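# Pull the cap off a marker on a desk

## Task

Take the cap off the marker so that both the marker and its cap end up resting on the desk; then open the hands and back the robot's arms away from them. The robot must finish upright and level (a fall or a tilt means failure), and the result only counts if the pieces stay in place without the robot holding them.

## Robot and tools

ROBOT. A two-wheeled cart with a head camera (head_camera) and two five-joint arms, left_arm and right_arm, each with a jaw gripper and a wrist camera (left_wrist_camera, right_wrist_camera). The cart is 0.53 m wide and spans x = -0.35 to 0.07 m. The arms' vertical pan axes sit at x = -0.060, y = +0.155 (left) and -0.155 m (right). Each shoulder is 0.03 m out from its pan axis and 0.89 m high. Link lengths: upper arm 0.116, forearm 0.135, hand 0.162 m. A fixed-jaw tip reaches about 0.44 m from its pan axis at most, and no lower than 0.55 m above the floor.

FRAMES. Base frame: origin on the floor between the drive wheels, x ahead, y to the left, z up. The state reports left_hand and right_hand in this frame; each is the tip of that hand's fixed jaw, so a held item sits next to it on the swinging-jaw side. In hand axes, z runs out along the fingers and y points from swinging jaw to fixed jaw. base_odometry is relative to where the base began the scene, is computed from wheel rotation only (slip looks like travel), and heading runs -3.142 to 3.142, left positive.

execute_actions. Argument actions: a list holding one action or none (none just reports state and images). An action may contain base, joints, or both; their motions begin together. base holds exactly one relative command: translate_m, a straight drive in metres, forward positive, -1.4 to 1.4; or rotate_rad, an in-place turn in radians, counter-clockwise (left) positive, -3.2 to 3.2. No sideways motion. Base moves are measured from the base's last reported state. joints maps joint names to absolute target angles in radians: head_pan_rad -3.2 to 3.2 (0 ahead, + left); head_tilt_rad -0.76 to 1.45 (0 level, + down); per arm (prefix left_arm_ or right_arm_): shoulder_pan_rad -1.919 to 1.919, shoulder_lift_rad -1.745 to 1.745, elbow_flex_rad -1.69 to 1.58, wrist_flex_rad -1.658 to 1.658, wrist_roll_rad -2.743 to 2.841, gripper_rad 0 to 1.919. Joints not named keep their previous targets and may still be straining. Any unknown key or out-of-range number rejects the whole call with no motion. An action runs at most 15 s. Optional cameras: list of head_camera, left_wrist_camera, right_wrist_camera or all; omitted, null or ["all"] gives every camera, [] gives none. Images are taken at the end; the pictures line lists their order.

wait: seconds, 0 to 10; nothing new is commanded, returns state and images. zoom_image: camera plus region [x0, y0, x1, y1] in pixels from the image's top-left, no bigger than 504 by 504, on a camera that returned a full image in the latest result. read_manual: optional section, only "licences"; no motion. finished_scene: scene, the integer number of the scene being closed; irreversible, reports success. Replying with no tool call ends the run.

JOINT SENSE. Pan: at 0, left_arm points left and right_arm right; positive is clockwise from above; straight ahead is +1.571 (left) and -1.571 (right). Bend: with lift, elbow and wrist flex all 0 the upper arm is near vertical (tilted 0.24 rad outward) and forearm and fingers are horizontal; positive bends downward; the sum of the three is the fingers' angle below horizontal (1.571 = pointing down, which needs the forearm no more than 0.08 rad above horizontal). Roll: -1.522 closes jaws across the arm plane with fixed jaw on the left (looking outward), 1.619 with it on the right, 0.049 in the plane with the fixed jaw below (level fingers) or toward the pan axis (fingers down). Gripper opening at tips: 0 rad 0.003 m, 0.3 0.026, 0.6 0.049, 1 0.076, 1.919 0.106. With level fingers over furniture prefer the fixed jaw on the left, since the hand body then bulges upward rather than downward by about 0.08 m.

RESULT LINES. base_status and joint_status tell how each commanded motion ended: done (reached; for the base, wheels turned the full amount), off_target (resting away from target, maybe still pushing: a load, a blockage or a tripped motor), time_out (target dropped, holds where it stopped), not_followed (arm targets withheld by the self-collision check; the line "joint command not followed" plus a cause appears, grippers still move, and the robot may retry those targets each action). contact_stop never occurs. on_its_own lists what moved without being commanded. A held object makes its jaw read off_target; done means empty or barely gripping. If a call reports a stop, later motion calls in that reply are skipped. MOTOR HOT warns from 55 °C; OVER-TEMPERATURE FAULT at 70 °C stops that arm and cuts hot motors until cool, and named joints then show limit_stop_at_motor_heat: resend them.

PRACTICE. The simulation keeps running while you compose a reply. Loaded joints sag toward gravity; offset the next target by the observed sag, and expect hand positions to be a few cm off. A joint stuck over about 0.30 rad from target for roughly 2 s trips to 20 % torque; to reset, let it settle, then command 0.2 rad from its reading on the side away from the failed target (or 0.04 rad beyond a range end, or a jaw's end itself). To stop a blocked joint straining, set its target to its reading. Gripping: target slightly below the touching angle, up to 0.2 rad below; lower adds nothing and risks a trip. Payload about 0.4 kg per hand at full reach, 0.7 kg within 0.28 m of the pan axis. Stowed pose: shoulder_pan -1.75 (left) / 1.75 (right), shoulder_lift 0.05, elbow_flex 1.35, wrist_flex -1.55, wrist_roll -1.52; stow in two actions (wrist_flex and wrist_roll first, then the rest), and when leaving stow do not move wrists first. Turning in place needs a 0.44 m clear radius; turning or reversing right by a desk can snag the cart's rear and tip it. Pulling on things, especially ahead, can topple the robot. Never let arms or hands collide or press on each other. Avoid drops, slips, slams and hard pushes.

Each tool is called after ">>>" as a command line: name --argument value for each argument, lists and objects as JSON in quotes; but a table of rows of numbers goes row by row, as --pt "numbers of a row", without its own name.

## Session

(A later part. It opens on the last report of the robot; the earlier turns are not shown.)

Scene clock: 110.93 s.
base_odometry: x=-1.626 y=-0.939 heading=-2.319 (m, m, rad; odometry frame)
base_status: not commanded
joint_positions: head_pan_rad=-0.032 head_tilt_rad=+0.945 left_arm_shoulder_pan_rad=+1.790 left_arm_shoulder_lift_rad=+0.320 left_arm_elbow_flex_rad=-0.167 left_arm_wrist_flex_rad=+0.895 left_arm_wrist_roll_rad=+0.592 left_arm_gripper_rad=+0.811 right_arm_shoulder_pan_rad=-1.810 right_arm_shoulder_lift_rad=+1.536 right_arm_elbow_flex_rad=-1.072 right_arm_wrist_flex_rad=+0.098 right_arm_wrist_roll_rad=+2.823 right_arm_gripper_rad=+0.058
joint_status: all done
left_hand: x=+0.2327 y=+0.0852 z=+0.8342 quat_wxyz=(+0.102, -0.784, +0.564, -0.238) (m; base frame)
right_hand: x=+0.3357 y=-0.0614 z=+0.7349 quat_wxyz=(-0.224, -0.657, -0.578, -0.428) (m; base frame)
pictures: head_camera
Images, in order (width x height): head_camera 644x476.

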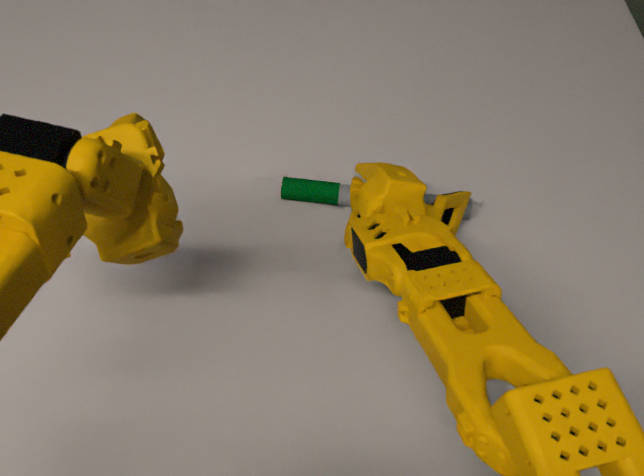

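Resting atop it; drag back to roll it.

>>> execute_actions --actions '[{"base":{"translate_m":-0.12}}]' --cameras '["head_camera"]'

Scene clock: 115.00 s.
base_odometry: x=-1.544 y=-0.851 heading=-2.318 (m, m, rad; odometry frame)
base_status: done
joint_positions: head_pan_rad=-0.032 head_tilt_rad=+0.945 left_arm_shoulder_pan_rad=+1.790 left_arm_shoulder_lift_rad=+0.320 left_arm_elbow_flex_rad=-0.167 left_arm_wrist_flex_rad=+0.895 left_arm_wrist_roll_rad=+0.592 left_arm_gripper_rad=+0.811 right_arm_shoulder_pan_rad=-1.810 right_arm_shoulder_lift_rad=+1.548 right_arm_elbow_flex_rad=-1.072 right_arm_wrist_flex_rad=+0.098 right_arm_wrist_roll_rad=+2.823 right_arm_gripper_rad=+0.058
joint_status: not commanded
left_hand: x=+0.2327 y=+0.0852 z=+0.8342 quat_wxyz=(+0.102, -0.784, +0.564, -0.238) (m; base frame)
right_hand: x=+0.3338 y=-0.0619 z=+0.7303 quat_wxyz=(-0.222, -0.660, -0.580, -0.423) (m; base frame)
pictures: head_camera
Images, in order (width x height): head_camera 644x476.

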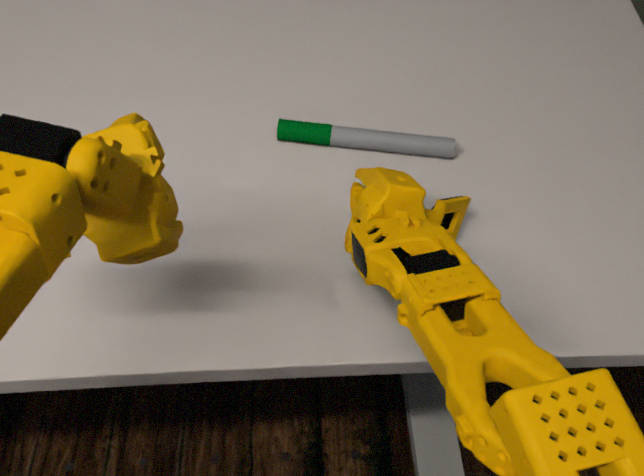

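Gained ~5 cm. Repeat.

>>> execute_actions --actions '[{"base":{"translate_m":0.12},"joints":{"right_arm_shoulder_lift_rad":1.2}}]' --cameras '[]'

>>> execute_actions --actions '[{"joints":{"right_arm_shoulder_lift_rad":1.54}}]' --cameras '[]'

>>> execute_actions --actions '[{"base":{"translate_m":-0.1}}]' --cameras '["head_camera"]'

Scene clock: 120.93 s.
base_odometry: x=-1.626 y=-0.939 heading=-2.319 (m, m, rad; odometry frame)
base_status: done
joint_positions: head_pan_rad=-0.032 head_tilt_rad=+0.945 left_arm_shoulder_pan_rad=+1.790 left_arm_shoulder_lift_rad=+0.320 left_arm_elbow_flex_rad=-0.167 left_arm_wrist_flex_rad=+0.895 left_arm_wrist_roll_rad=+0.592 left_arm_gripper_rad=+0.811 right_arm_shoulder_pan_rad=-1.810 right_arm_shoulder_lift_rad=+1.274 right_arm_elbow_flex_rad=-1.072 right_arm_wrist_flex_rad=+0.098 right_arm_wrist_roll_rad=+2.823 right_arm_gripper_rad=+0.058
joint_status: all done
left_hand: x=+0.2327 y=+0.0852 z=+0.8342 quat_wxyz=(+0.102, -0.784, +0.564, -0.238) (m; base frame)
right_hand: x=+0.3633 y=-0.0547 z=+0.8379 quat_wxyz=(-0.275, -0.604, -0.532, -0.526) (m; base frame)
pictures: none
No camera images: the call's "cameras" was empty. Leave "cameras" out to get every camera's image.

Scene clock: 121.80 s.
base_odometry: x=-1.626 y=-0.939 heading=-2.319 (m, m, rad; odometry frame)
base_status: not commanded
joint_positions: head_pan_rad=-0.032 head_tilt_rad=+0.945 left_arm_shoulder_pan_rad=+1.790 left_arm_shoulder_lift_rad=+0.320 left_arm_elbow_flex_rad=-0.167 left_arm_wrist_flex_rad=+0.895 left_arm_wrist_roll_rad=+0.592 left_arm_gripper_rad=+0.811 right_arm_shoulder_pan_rad=-1.810 right_arm_shoulder_lift_rad=+1.561 right_arm_elbow_flex_rad=-1.073 right_arm_wrist_flex_rad=+0.098 right_arm_wrist_roll_rad=+2.825 right_arm_gripper_rad=+0.058
joint_status: all done
left_hand: x=+0.2327 y=+0.0852 z=+0.8342 quat_wxyz=(+0.102, -0.784, +0.564, -0.238) (m; base frame)
right_hand: x=+0.3320 y=-0.0623 z=+0.7261 quat_wxyz=(-0.220, -0.661, -0.582, -0.419) (m; base frame)
pictures: none
No camera images: the call's "cameras" was empty. Leave "cameras" out to get every camera's image.

Scene clock: 123.07 s.
base_odometry: x=-1.558 y=-0.866 heading=-2.318 (m, m, rad; odometry frame)
base_status: done
joint_positions: head_pan_rad=-0.032 head_tilt_rad=+0.945 left_arm_shoulder_pan_rad=+1.790 left_arm_shoulder_lift_rad=+0.320 left_arm_elbow_flex_rad=-0.167 left_arm_wrist_flex_rad=+0.895 left_arm_wrist_roll_rad=+0.592 left_arm_gripper_rad=+0.811 right_arm_shoulder_pan_rad=-1.810 right_arm_shoulder_lift_rad=+1.561 right_arm_elbow_flex_rad=-1.084 right_arm_wrist_flex_rad=+0.098 right_arm_wrist_roll_rad=+2.825 right_arm_gripper_rad=+0.058
joint_status: not commanded
left_hand: x=+0.2327 y=+0.0852 z=+0.8342 quat_wxyz=(+0.102, -0.784, +0.564, -0.238) (m; base frame)
right_hand: x=+0.3334 y=-0.0619 z=+0.7289 quat_wxyz=(-0.222, -0.659, -0.581, -0.423) (m; base frame)
pictures: head_camera
Images, in order (width x height): head_camera 644x476.

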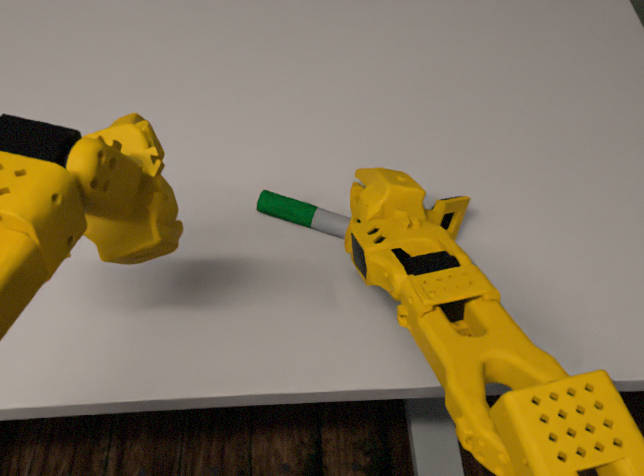

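>>> execute_actions --actions '[{"joints":{"right_arm_shoulder_lift_rad":1.0}}]' --cameras '[]'

>>> execute_actions --actions '[{"base":{"translate_m":0.08},"joints":{"right_arm_shoulder_lift_rad":0.48,"right_arm_elbow_flex_rad":0.05,"right_arm_wrist_flex_rad":0.65,"right_arm_wrist_roll_rad":2.6,"right_arm_gripper_rad":0.8}}]' --cameras '["head_camera","right_wrist_camera"]'

Scene clock: 129.10 s.
base_odometry: x=-1.558 y=-0.866 heading=-2.318 (m, m, rad; odometry frame)
base_status: not commanded
joint_positions: head_pan_rad=-0.032 head_tilt_rad=+0.945 left_arm_shoulder_pan_rad=+1.790 left_arm_shoulder_lift_rad=+0.320 left_arm_elbow_flex_rad=-0.167 left_arm_wrist_flex_rad=+0.895 left_arm_wrist_roll_rad=+0.592 left_arm_gripper_rad=+0.811 right_arm_shoulder_pan_rad=-1.810 right_arm_shoulder_lift_rad=+1.073 right_arm_elbow_flex_rad=-1.084 right_arm_wrist_flex_rad=+0.098 right_arm_wrist_roll_rad=+2.825 right_arm_gripper_rad=+0.058
joint_status: all done
left_hand: x=+0.2327 y=+0.0852 z=+0.8342 quat_wxyz=(+0.102, -0.784, +0.564, -0.238) (m; base frame)
right_hand: x=+0.3663 y=-0.0539 z=+0.9234 quat_wxyz=(-0.314, -0.553, -0.487, -0.598) (m; base frame)
pictures: none
No camera images: the call's "cameras" was empty. Leave "cameras" out to get every camera's image.

Scene clock: 130.63 s.
base_odometry: x=-1.612 y=-0.925 heading=-2.319 (m, m, rad; odometry frame)
base_status: done
joint_positions: head_pan_rad=-0.032 head_tilt_rad=+0.945 left_arm_shoulder_pan_rad=+1.790 left_arm_shoulder_lift_rad=+0.320 left_arm_elbow_flex_rad=-0.167 left_arm_wrist_flex_rad=+0.895 left_arm_wrist_roll_rad=+0.592 left_arm_gripper_rad=+0.811 right_arm_shoulder_pan_rad=-1.810 right_arm_shoulder_lift_rad=+0.539 right_arm_elbow_flex_rad=+0.054 right_arm_wrist_flex_rad=+0.647 right_arm_wrist_roll_rad=+2.607 right_arm_gripper_rad=+0.789
joint_status: all done
left_hand: x=+0.2327 y=+0.0852 z=+0.8342 quat_wxyz=(+0.102, -0.784, +0.564, -0.238) (m; base frame)
right_hand: x=+0.2183 y=-0.0916 z=+0.7555 quat_wxyz=(-0.060, -0.807, -0.568, -0.153) (m; base frame)
pictures: head_camera, right_wrist_camera
Images, in order (width x height): head_camera 644x476, right_wrist_camera 644x476.

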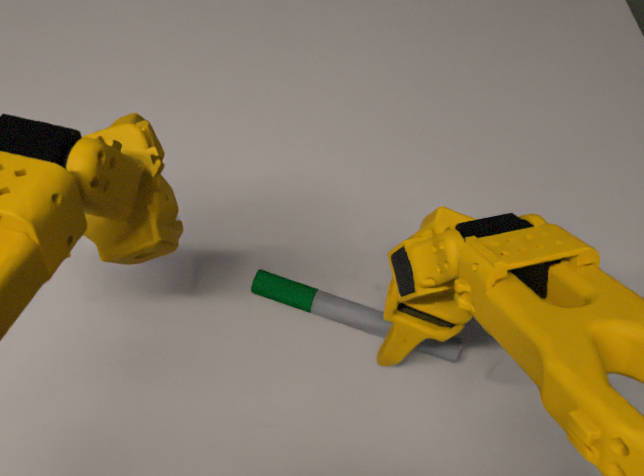

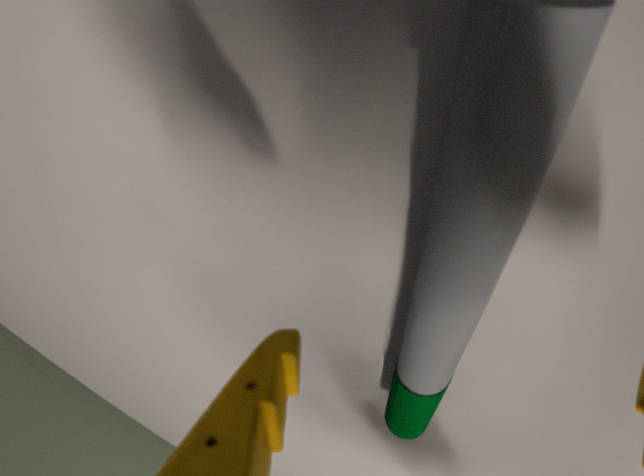

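>>> execute_actions --actions '[{"joints":{"right_arm_shoulder_lift_rad":0.68,"right_arm_elbow_flex_rad":0.1,"right_arm_wrist_flex_rad":0.55}}]' --cameras '[]'

>>> execute_actions --actions '[{"joints":{"right_arm_gripper_rad":0.05,"left_arm_shoulder_pan_rad":1.8,"left_arm_shoulder_lift_rad":0.6,"left_arm_elbow_flex_rad":-0.1,"left_arm_wrist_flex_rad":0.6,"left_arm_wrist_roll_rad":-0.1,"left_arm_gripper_rad":0.6}}]'

Scene clock: 135.73 s.
base_odometry: x=-1.612 y=-0.925 heading=-2.319 (m, m, rad; odometry frame)
base_status: not commanded
joint_positions: head_pan_rad=-0.032 head_tilt_rad=+0.945 left_arm_shoulder_pan_rad=+1.790 left_arm_shoulder_lift_rad=+0.320 left_arm_elbow_flex_rad=-0.167 left_arm_wrist_flex_rad=+0.895 left_arm_wrist_roll_rad=+0.592 left_arm_gripper_rad=+0.811 right_arm_shoulder_pan_rad=-1.810 right_arm_shoulder_lift_rad=+0.653 right_arm_elbow_flex_rad=+0.102 right_arm_wrist_flex_rad=+0.561 right_arm_wrist_roll_rad=+2.607 right_arm_gripper_rad=+0.793
joint_status: all done
left_hand: x=+0.2327 y=+0.0852 z=+0.8342 quat_wxyz=(+0.102, -0.784, +0.564, -0.238) (m; base frame)
right_hand: x=+0.2032 y=-0.0953 z=+0.7242 quat_wxyz=(-0.046, -0.811, -0.571, -0.118) (m; base frame)
pictures: none
No camera images: the call's "cameras" was empty. Leave "cameras" out to get every camera's image.

Scene clock: 137.03 s.
base_odometry: x=-1.612 y=-0.925 heading=-2.319 (m, m, rad; odometry frame)
base_status: not commanded
joint_positions: head_pan_rad=-0.032 head_tilt_rad=+0.945 left_arm_shoulder_pan_rad=+1.790 left_arm_shoulder_lift_rad=+0.619 left_arm_elbow_flex_rad=-0.096 left_arm_wrist_flex_rad=+0.613 left_arm_wrist_roll_rad=-0.092 left_arm_gripper_rad=+0.611 right_arm_shoulder_pan_rad=-1.816 right_arm_shoulder_lift_rad=+0.669 right_arm_elbow_flex_rad=+0.099 right_arm_wrist_flex_rad=+0.555 right_arm_wrist_roll_rad=+2.604 right_arm_gripper_rad=+0.206
joint_status: right_arm_gripper_rad off_target (ended at +0.206, target +0.050); the others done
left_hand: x=+0.2315 y=+0.0907 z=+0.7577 quat_wxyz=(+0.147, -0.555, +0.803, -0.159) (m; base frame)
right_hand: x=+0.2017 y=-0.0940 z=+0.7209 quat_wxyz=(-0.045, -0.811, -0.572, -0.115) (m; base frame)
pictures: head_camera, left_wrist_camera, right_wrist_camera
Images, in order (width x height): head_camera 644x476, left_wrist_camera 644x476, right_wrist_camera 644x476.

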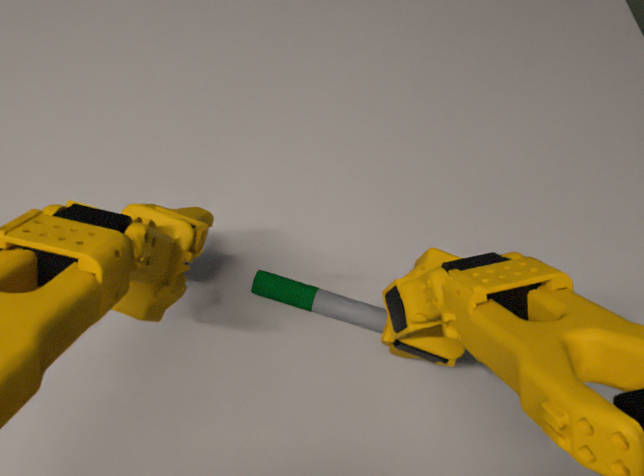

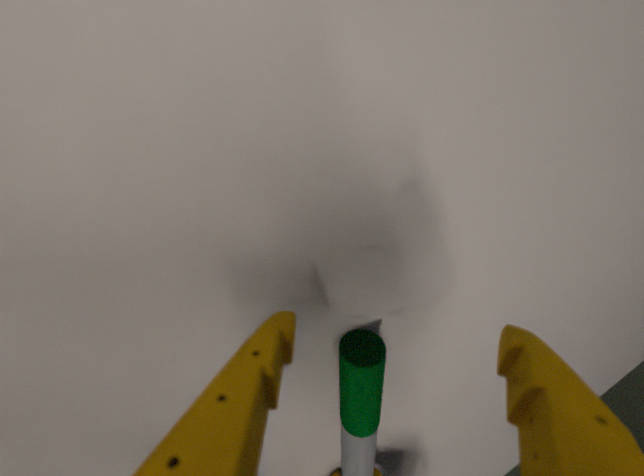

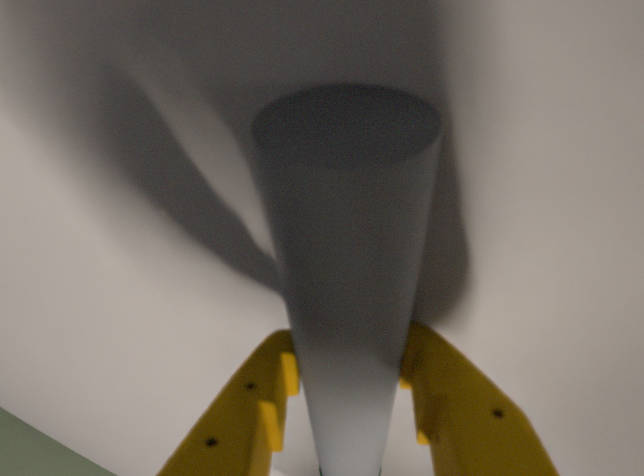

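>>> execute_actions --actions '[{"joints":{"left_arm_shoulder_lift_rad":0.76,"left_arm_wrist_flex_rad":0.42}}]' --cameras '[]'

>>> execute_actions --actions '[{"joints":{"left_arm_shoulder_pan_rad":1.87,"right_arm_shoulder_pan_rad":-1.89}}]' --cameras '["head_camera","left_wrist_camera"]'

Scene clock: 141.37 s.
base_odometry: x=-1.612 y=-0.925 heading=-2.319 (m, m, rad; odometry frame)
base_status: not commanded
joint_positions: head_pan_rad=-0.032 head_tilt_rad=+0.945 left_arm_shoulder_pan_rad=+1.790 left_arm_shoulder_lift_rad=+0.762 left_arm_elbow_flex_rad=-0.096 left_arm_wrist_flex_rad=+0.429 left_arm_wrist_roll_rad=-0.092 left_arm_gripper_rad=+0.611 right_arm_shoulder_pan_rad=-1.816 right_arm_shoulder_lift_rad=+0.669 right_arm_elbow_flex_rad=+0.099 right_arm_wrist_flex_rad=+0.555 right_arm_wrist_roll_rad=+2.604 right_arm_gripper_rad=+0.206
joint_status: all done
left_hand: x=+0.2372 y=+0.0894 z=+0.7307 quat_wxyz=(+0.160, -0.553, +0.799, -0.173) (m; base frame)
right_hand: x=+0.2017 y=-0.0940 z=+0.7209 quat_wxyz=(-0.045, -0.811, -0.572, -0.115) (m; base frame)
pictures: none
No camera images: the call's "cameras" was empty. Leave "cameras" out to get every camera's image.

Scene clock: 142.03 s.
base_odometry: x=-1.612 y=-0.925 heading=-2.319 (m, m, rad; odometry frame)
base_status: not commanded
joint_positions: head_pan_rad=-0.032 head_tilt_rad=+0.945 left_arm_shoulder_pan_rad=+1.855 left_arm_shoulder_lift_rad=+0.763 left_arm_elbow_flex_rad=-0.096 left_arm_wrist_flex_rad=+0.425 left_arm_wrist_roll_rad=-0.092 left_arm_gripper_rad=+0.611 right_arm_shoulder_pan_rad=-1.865 right_arm_shoulder_lift_rad=+0.669 right_arm_elbow_flex_rad=+0.099 right_arm_wrist_flex_rad=+0.552 right_arm_wrist_roll_rad=+2.604 right_arm_gripper_rad=+0.206
joint_status: right_arm_shoulder_pan_rad off_target (ended at -1.866, target -1.890); the others done
left_hand: x=+0.2325 y=+0.0704 z=+0.7305 quat_wxyz=(+0.155, -0.527, +0.816, -0.179) (m; base frame)
right_hand: x=+0.1988 y=-0.0811 z=+0.7211 quat_wxyz=(-0.042, -0.796, -0.592, -0.118) (m; base frame)
pictures: head_camera, left_wrist_camera
Images, in order (width x height): head_camera 644x476, left_wrist_camera 644x476.

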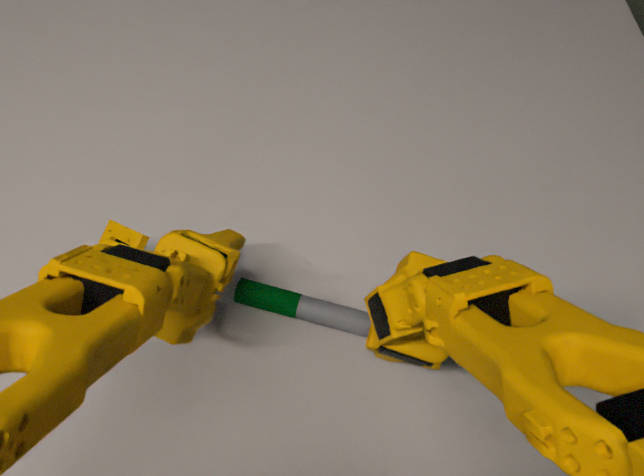

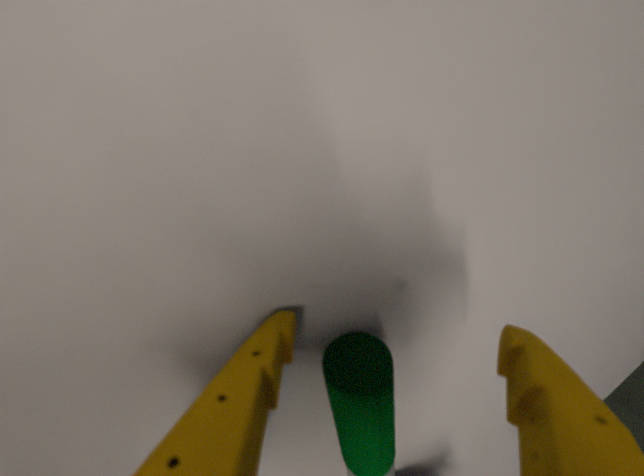

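>>> execute_actions --actions '[{"joints":{"left_arm_shoulder_lift_rad":0.95,"left_arm_elbow_flex_rad":-0.35,"left_arm_wrist_flex_rad":0.3,"right_arm_shoulder_pan_rad":-1.91,"right_arm_shoulder_lift_rad":0.88,"right_arm_elbow_flex_rad":-0.32,"right_arm_wrist_flex_rad":0.7}}]' --cameras '["head_camera","left_wrist_camera"]'

Scene clock: 147.13 s.
base_odometry: x=-1.612 y=-0.925 heading=-2.319 (m, m, rad; odometry frame)
base_status: not commanded
joint_positions: head_pan_rad=-0.032 head_tilt_rad=+0.945 left_arm_shoulder_pan_rad=+1.842 left_arm_shoulder_lift_rad=+0.952 left_arm_elbow_flex_rad=-0.338 left_arm_wrist_flex_rad=+0.304 left_arm_wrist_roll_rad=-0.094 left_arm_gripper_rad=+0.611 right_arm_shoulder_pan_rad=-1.881 right_arm_shoulder_lift_rad=+0.880 right_arm_elbow_flex_rad=-0.285 right_arm_wrist_flex_rad=+0.702 right_arm_wrist_roll_rad=+2.604 right_arm_gripper_rad=+0.206
joint_status: right_arm_shoulder_pan_rad off_target (ended at -1.881, target -1.910); the others done
joint sent to its limit — the command would take right_arm_shoulder_pan_rad past its lower limit, so that joint was sent only as far as its limit.
left_hand: x=+0.2706 y=+0.0637 z=+0.7308 quat_wxyz=(+0.212, -0.518, +0.793, -0.241) (m; base frame)
right_hand: x=+0.2265 y=-0.0679 z=+0.7202 quat_wxyz=(-0.045, -0.790, -0.597, -0.129) (m; base frame)
pictures: head_camera, left_wrist_camera
Images, in order (width x height): head_camera 644x476, left_wrist_camera 644x476.

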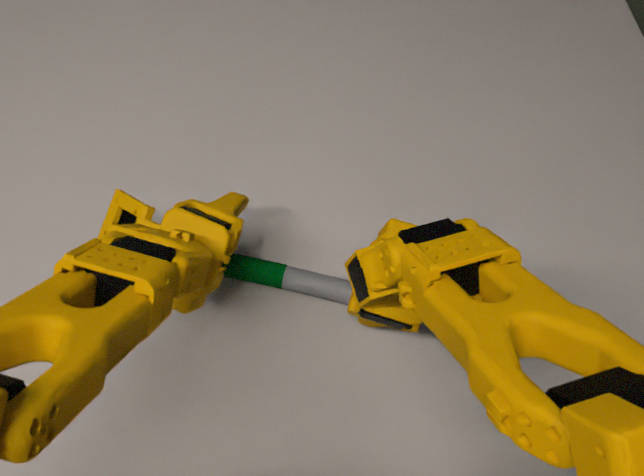

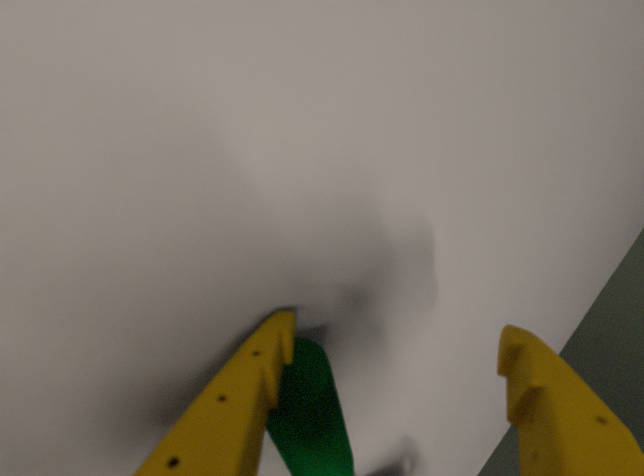

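Cap butts the fixed jaw; swing the cap outward.

>>> execute_actions --actions '[{"joints":{"right_arm_wrist_roll_rad":2.42,"left_arm_wrist_roll_rad":-0.2}}]' --cameras '["left_wrist_camera"]'

Scene clock: 150.67 s.
base_odometry: x=-1.612 y=-0.925 heading=-2.319 (m, m, rad; odometry frame)
base_status: not commanded
joint_positions: head_pan_rad=-0.032 head_tilt_rad=+0.945 left_arm_shoulder_pan_rad=+1.853 left_arm_shoulder_lift_rad=+0.952 left_arm_elbow_flex_rad=-0.338 left_arm_wrist_flex_rad=+0.304 left_arm_wrist_roll_rad=-0.191 left_arm_gripper_rad=+0.611 right_arm_shoulder_pan_rad=-1.891 right_arm_shoulder_lift_rad=+0.886 right_arm_elbow_flex_rad=-0.299 right_arm_wrist_flex_rad=+0.702 right_arm_wrist_roll_rad=+2.429 right_arm_gripper_rad=+0.206
joint_status: all done
left_hand: x=+0.2699 y=+0.0608 z=+0.7309 quat_wxyz=(+0.222, -0.474, +0.820, -0.232) (m; base frame)
right_hand: x=+0.2271 y=-0.0655 z=+0.7206 quat_wxyz=(-0.034, -0.836, -0.530, -0.136) (m; base frame)
pictures: left_wrist_camera
Images, in order (width x height): left_wrist_camera 644x476.

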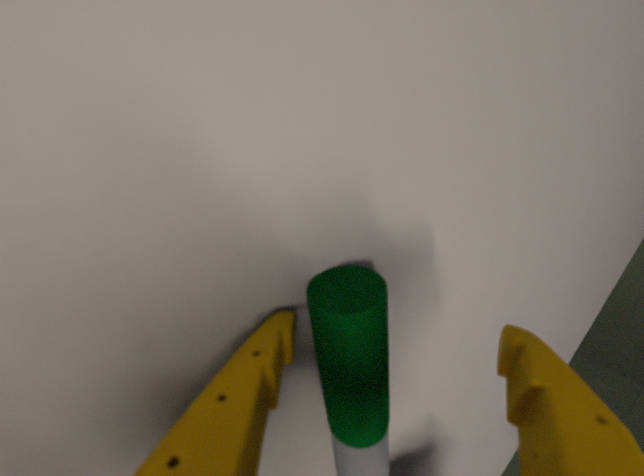

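>>> execute_actions --actions '[{"joints":{"left_arm_gripper_rad":0.05}}]' --cameras '["left_wrist_camera"]'

>>> execute_actions --actions '[{"joints":{"left_arm_shoulder_pan_rad":1.72,"right_arm_shoulder_pan_rad":-1.72}}]' --cameras '[]'

>>> execute_actions --actions '[{"joints":{"left_arm_shoulder_pan_rad":1.55}}]'

Scene clock: 159.63 s.
base_odometry: x=-1.612 y=-0.925 heading=-2.319 (m, m, rad; odometry frame)
base_status: not commanded
joint_positions: head_pan_rad=-0.032 head_tilt_rad=+0.945 left_arm_shoulder_pan_rad=+1.853 left_arm_shoulder_lift_rad=+0.952 left_arm_elbow_flex_rad=-0.343 left_arm_wrist_flex_rad=+0.301 left_arm_wrist_roll_rad=-0.191 left_arm_gripper_rad=+0.214 right_arm_shoulder_pan_rad=-1.894 right_arm_shoulder_lift_rad=+0.886 right_arm_elbow_flex_rad=-0.299 right_arm_wrist_flex_rad=+0.702 right_arm_wrist_roll_rad=+2.429 right_arm_gripper_rad=+0.206
joint_status: left_arm_gripper_rad off_target (ended at +0.214, target +0.050)
left_hand: x=+0.2712 y=+0.0605 z=+0.7321 quat_wxyz=(+0.224, -0.474, +0.819, -0.234) (m; base frame)
right_hand: x=+0.2268 y=-0.0646 z=+0.7206 quat_wxyz=(-0.034, -0.835, -0.531, -0.136) (m; base frame)
pictures: left_wrist_camera
Images, in order (width x height): left_wrist_camera 644x476.

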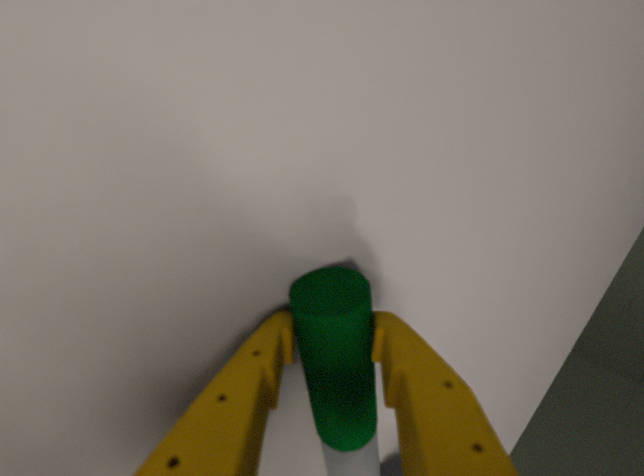

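Scene clock: 160.60 s.
base_odometry: x=-1.612 y=-0.925 heading=-2.319 (m, m, rad; odometry frame)
base_status: not commanded
joint_positions: head_pan_rad=-0.032 head_tilt_rad=+0.945 left_arm_shoulder_pan_rad=+1.758 left_arm_shoulder_lift_rad=+0.950 left_arm_elbow_flex_rad=-0.357 left_arm_wrist_flex_rad=+0.297 left_arm_wrist_roll_rad=-0.191 left_arm_gripper_rad=+0.212 right_arm_shoulder_pan_rad=-1.819 right_arm_shoulder_lift_rad=+0.889 right_arm_elbow_flex_rad=-0.305 right_arm_wrist_flex_rad=+0.702 right_arm_wrist_roll_rad=+2.429 right_arm_gripper_rad=+0.206
joint_status: left_arm_shoulder_pan_rad off_target (ended at +1.757, target +1.720); right_arm_shoulder_pan_rad off_target (ended at -1.818, target -1.720)
left_hand: x=+0.2822 y=+0.0917 z=+0.7359 quat_wxyz=(+0.242, -0.510, +0.793, -0.230) (m; base frame)
right_hand: x=+0.2336 y=-0.0862 z=+0.7207 quat_wxyz=(-0.039, -0.855, -0.499, -0.136) (m; base frame)
pictures: none
No camera images: the call's "cameras" was empty. Leave "cameras" out to get every camera's image.

Scene clock: 161.40 s.
base_odometry: x=-1.612 y=-0.925 heading=-2.319 (m, m, rad; odometry frame)
base_status: not commanded
joint_positions: head_pan_rad=-0.032 head_tilt_rad=+0.945 left_arm_shoulder_pan_rad=+1.566 left_arm_shoulder_lift_rad=+0.956 left_arm_elbow_flex_rad=-0.352 left_arm_wrist_flex_rad=+0.297 left_arm_wrist_roll_rad=-0.191 left_arm_gripper_rad=+0.208 right_arm_shoulder_pan_rad=-1.736 right_arm_shoulder_lift_rad=+0.890 right_arm_elbow_flex_rad=-0.305 right_arm_wrist_flex_rad=+0.702 right_arm_wrist_roll_rad=+2.427 right_arm_gripper_rad=+0.206
joint_status: all done
on_its_own: right_arm_shoulder_pan_rad moved +0.083 to your old target -1.720
left_hand: x=+0.2861 y=+0.1580 z=+0.7330 quat_wxyz=(+0.259, -0.585, +0.741, -0.202) (m; base frame)
right_hand: x=+0.2380 y=-0.1107 z=+0.7203 quat_wxyz=(-0.044, -0.875, -0.463, -0.134) (m; base frame)
pictures: head_camera, left_wrist_camera, right_wrist_camera
Images, in order (width x height): head_camera 644x476, left_wrist_camera 644x476, right_wrist_camera 644x476.

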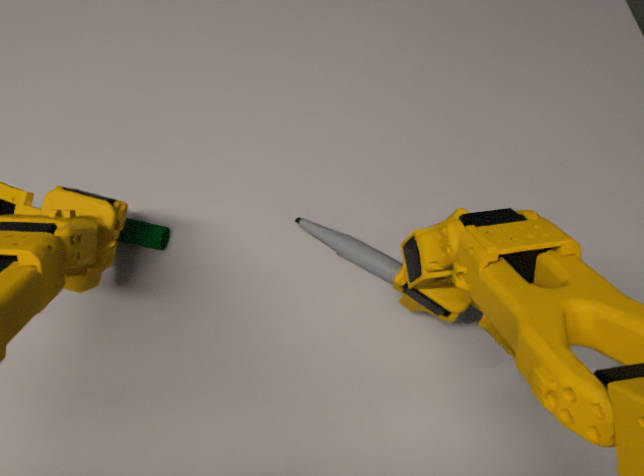

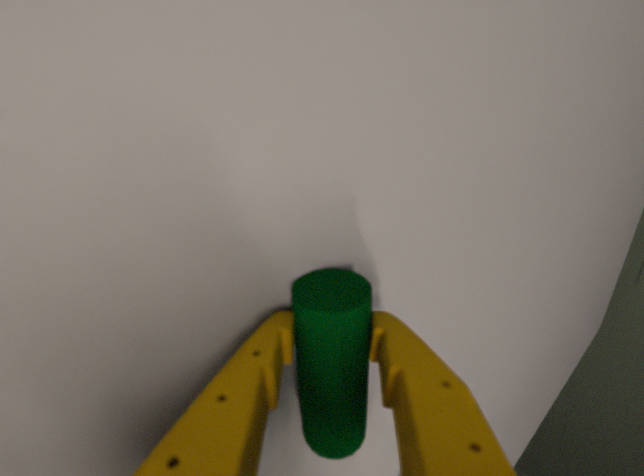

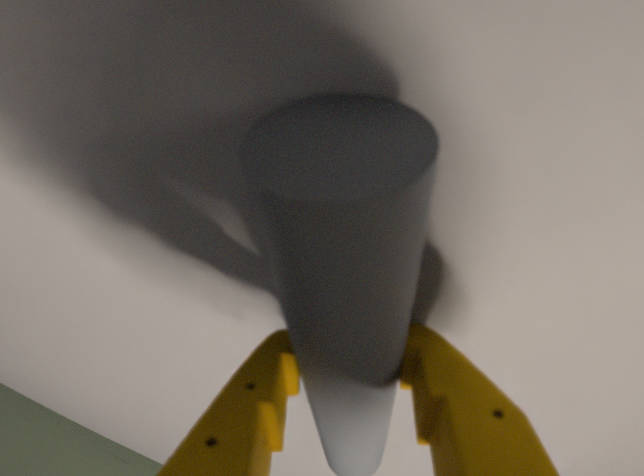

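>>> execute_actions --actions '[{"joints":{"left_arm_gripper_rad":0.7,"right_arm_gripper_rad":0.7}}]' --cameras '[]'

>>> execute_actions --actions '[{"joints":{"left_arm_shoulder_lift_rad":0.3,"right_arm_shoulder_lift_rad":0.25}}]' --cameras '["head_camera"]'

>>> wait --seconds 1

Scene clock: 165.43 s.
base_odometry: x=-1.612 y=-0.925 heading=-2.319 (m, m, rad; odometry frame)
base_status: not commanded
joint_positions: head_pan_rad=-0.032 head_tilt_rad=+0.945 left_arm_shoulder_pan_rad=+1.563 left_arm_shoulder_lift_rad=+0.959 left_arm_elbow_flex_rad=-0.349 left_arm_wrist_flex_rad=+0.297 left_arm_wrist_roll_rad=-0.191 left_arm_gripper_rad=+0.687 right_arm_shoulder_pan_rad=-1.726 right_arm_shoulder_lift_rad=+0.884 right_arm_elbow_flex_rad=-0.320 right_arm_wrist_flex_rad=+0.701 right_arm_wrist_roll_rad=+2.426 right_arm_gripper_rad=+0.687
joint_status: all done
left_hand: x=+0.2850 y=+0.1591 z=+0.7314 quat_wxyz=(+0.257, -0.587, +0.741, -0.200) (m; base frame)
right_hand: x=+0.2431 y=-0.1132 z=+0.7247 quat_wxyz=(-0.049, -0.876, -0.457, -0.144) (m; base frame)
pictures: none
No camera images: the call's "cameras" was empty. Leave "cameras" out to get every camera's image.

Scene clock: 166.63 s.
base_odometry: x=-1.612 y=-0.925 heading=-2.319 (m, m, rad; odometry frame)
base_status: not commanded
joint_positions: head_pan_rad=-0.032 head_tilt_rad=+0.945 left_arm_shoulder_pan_rad=+1.560 left_arm_shoulder_lift_rad=+0.350 left_arm_elbow_flex_rad=-0.343 left_arm_wrist_flex_rad=+0.298 left_arm_wrist_roll_rad=-0.191 left_arm_gripper_rad=+0.688 right_arm_shoulder_pan_rad=-1.726 right_arm_shoulder_lift_rad=+0.307 right_arm_elbow_flex_rad=-0.312 right_arm_wrist_flex_rad=+0.701 right_arm_wrist_roll_rad=+2.426 right_arm_gripper_rad=+0.689
joint_status: all done
left_hand: x=+0.3210 y=+0.1605 z=+0.9386 quat_wxyz=(+0.467, -0.502, +0.632, -0.363) (m; base frame)
right_hand: x=+0.2896 y=-0.1060 z=+0.9003 quat_wxyz=(-0.136, -0.803, -0.419, -0.401) (m; base frame)
pictures: head_camera
Images, in order (width x height): head_camera 644x476.

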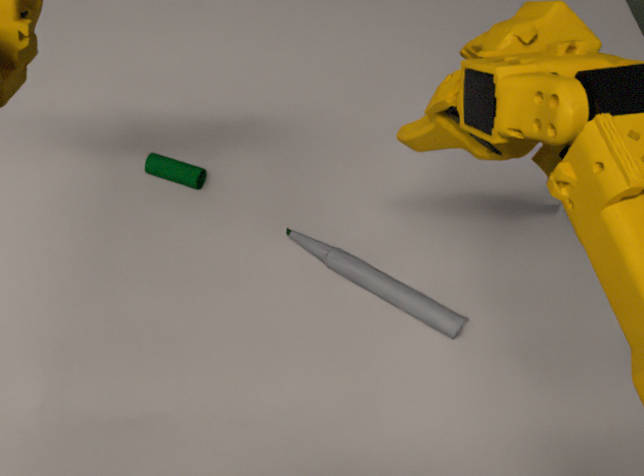

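Scene clock: 167.63 s.
base_odometry: x=-1.612 y=-0.925 heading=-2.319 (m, m, rad; odometry frame)
base_status: not commanded
joint_positions: head_pan_rad=-0.032 head_tilt_rad=+0.945 left_arm_shoulder_pan_rad=+1.560 left_arm_shoulder_lift_rad=+0.350 left_arm_elbow_flex_rad=-0.343 left_arm_wrist_flex_rad=+0.298 left_arm_wrist_roll_rad=-0.191 left_arm_gripper_rad=+0.688 right_arm_shoulder_pan_rad=-1.726 right_arm_shoulder_lift_rad=+0.307 right_arm_elbow_flex_rad=-0.312 right_arm_wrist_flex_rad=+0.701 right_arm_wrist_roll_rad=+2.426 right_arm_gripper_rad=+0.689
joint_status: all done
left_hand: x=+0.3210 y=+0.1605 z=+0.9386 quat_wxyz=(+0.467, -0.502, +0.632, -0.363) (m; base frame)
right_hand: x=+0.2896 y=-0.1060 z=+0.9003 quat_wxyz=(-0.136, -0.803, -0.419, -0.401) (m; base frame)
wait: 1.00 s; at rest by 0.27 s
pictures: head_camera, left_wrist_camera, right_wrist_camera
Images, in order (width x height): head_camera 644x476, left_wrist_camera 644x476, right_wrist_camera 644x476.

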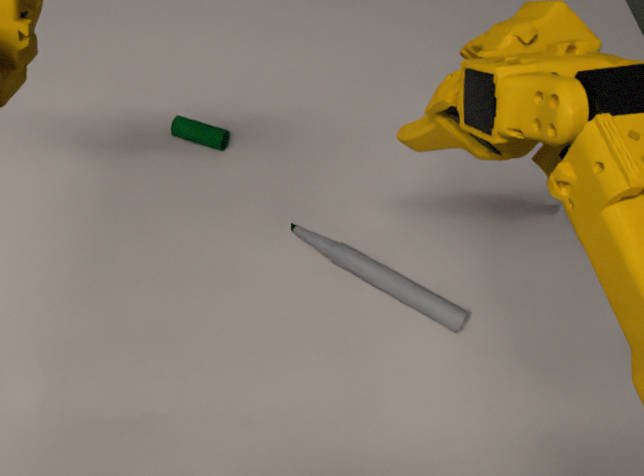

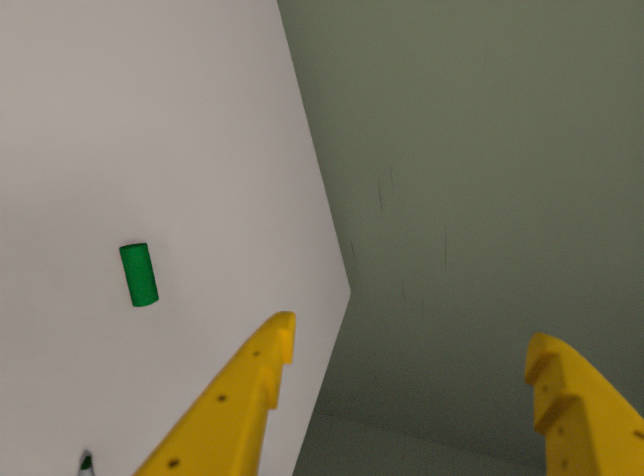

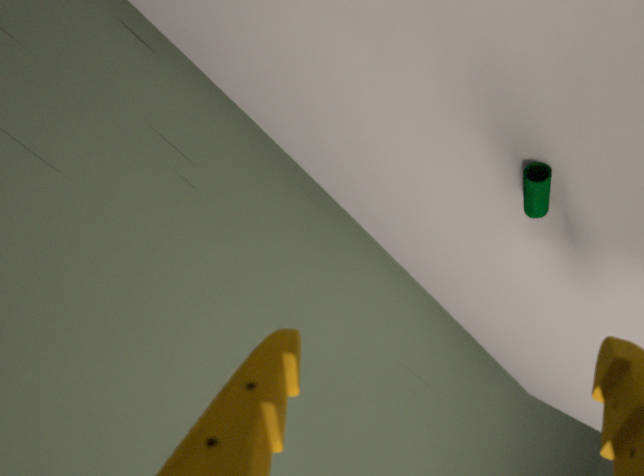

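Cap is rolling; check.

>>> wait --seconds 2

Scene clock: 171.57 s.
base_odometry: x=-1.612 y=-0.925 heading=-2.319 (m, m, rad; odometry frame)
base_status: not commanded
joint_positions: head_pan_rad=-0.032 head_tilt_rad=+0.945 left_arm_shoulder_pan_rad=+1.560 left_arm_shoulder_lift_rad=+0.350 left_arm_elbow_flex_rad=-0.343 left_arm_wrist_flex_rad=+0.298 left_arm_wrist_roll_rad=-0.191 left_arm_gripper_rad=+0.688 right_arm_shoulder_pan_rad=-1.726 right_arm_shoulder_lift_rad=+0.307 right_arm_elbow_flex_rad=-0.312 right_arm_wrist_flex_rad=+0.701 right_arm_wrist_roll_rad=+2.426 right_arm_gripper_rad=+0.689
joint_status: all done
left_hand: x=+0.3210 y=+0.1605 z=+0.9386 quat_wxyz=(+0.467, -0.502, +0.632, -0.363) (m; base frame)
right_hand: x=+0.2896 y=-0.1060 z=+0.9003 quat_wxyz=(-0.136, -0.803, -0.419, -0.401) (m; base frame)
wait: 2.00 s; at rest from the start
pictures: head_camera, left_wrist_camera, right_wrist_camera
Images, in order (width x height): head_camera 644x476, left_wrist_camera 644x476, right_wrist_camera 644x476.

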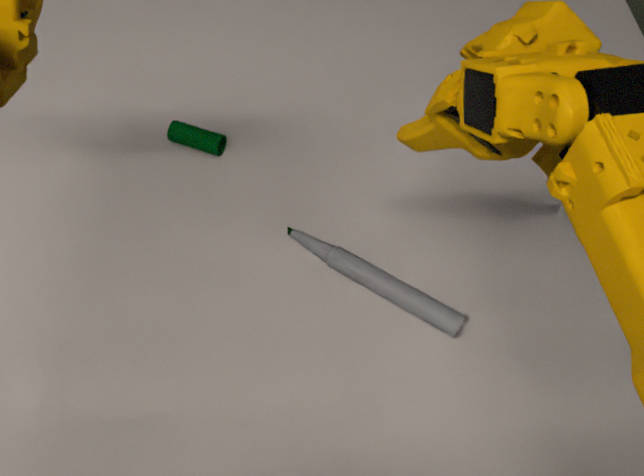

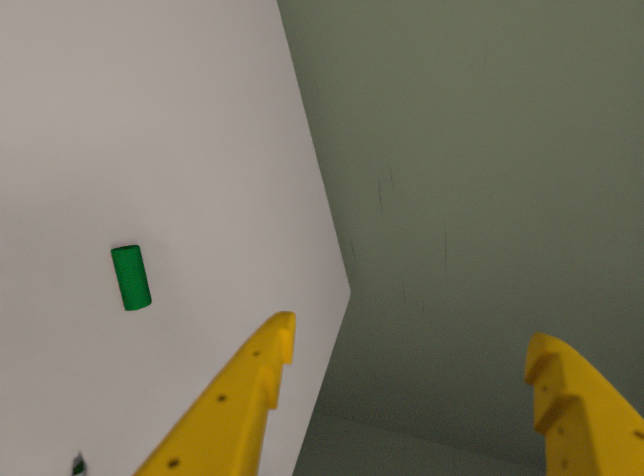

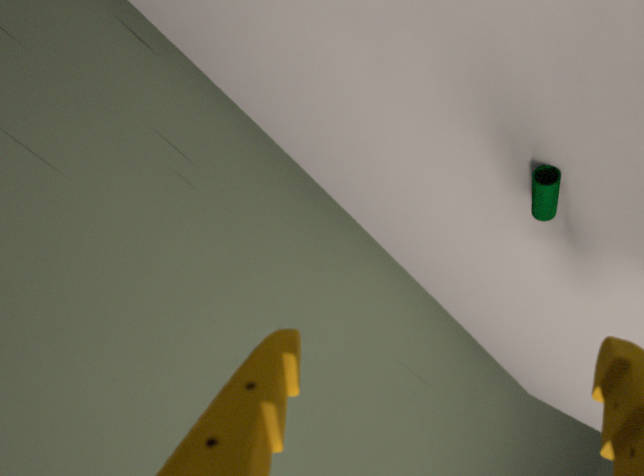

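>>> finished_scene --scene 2

The scene is finished: the task was done.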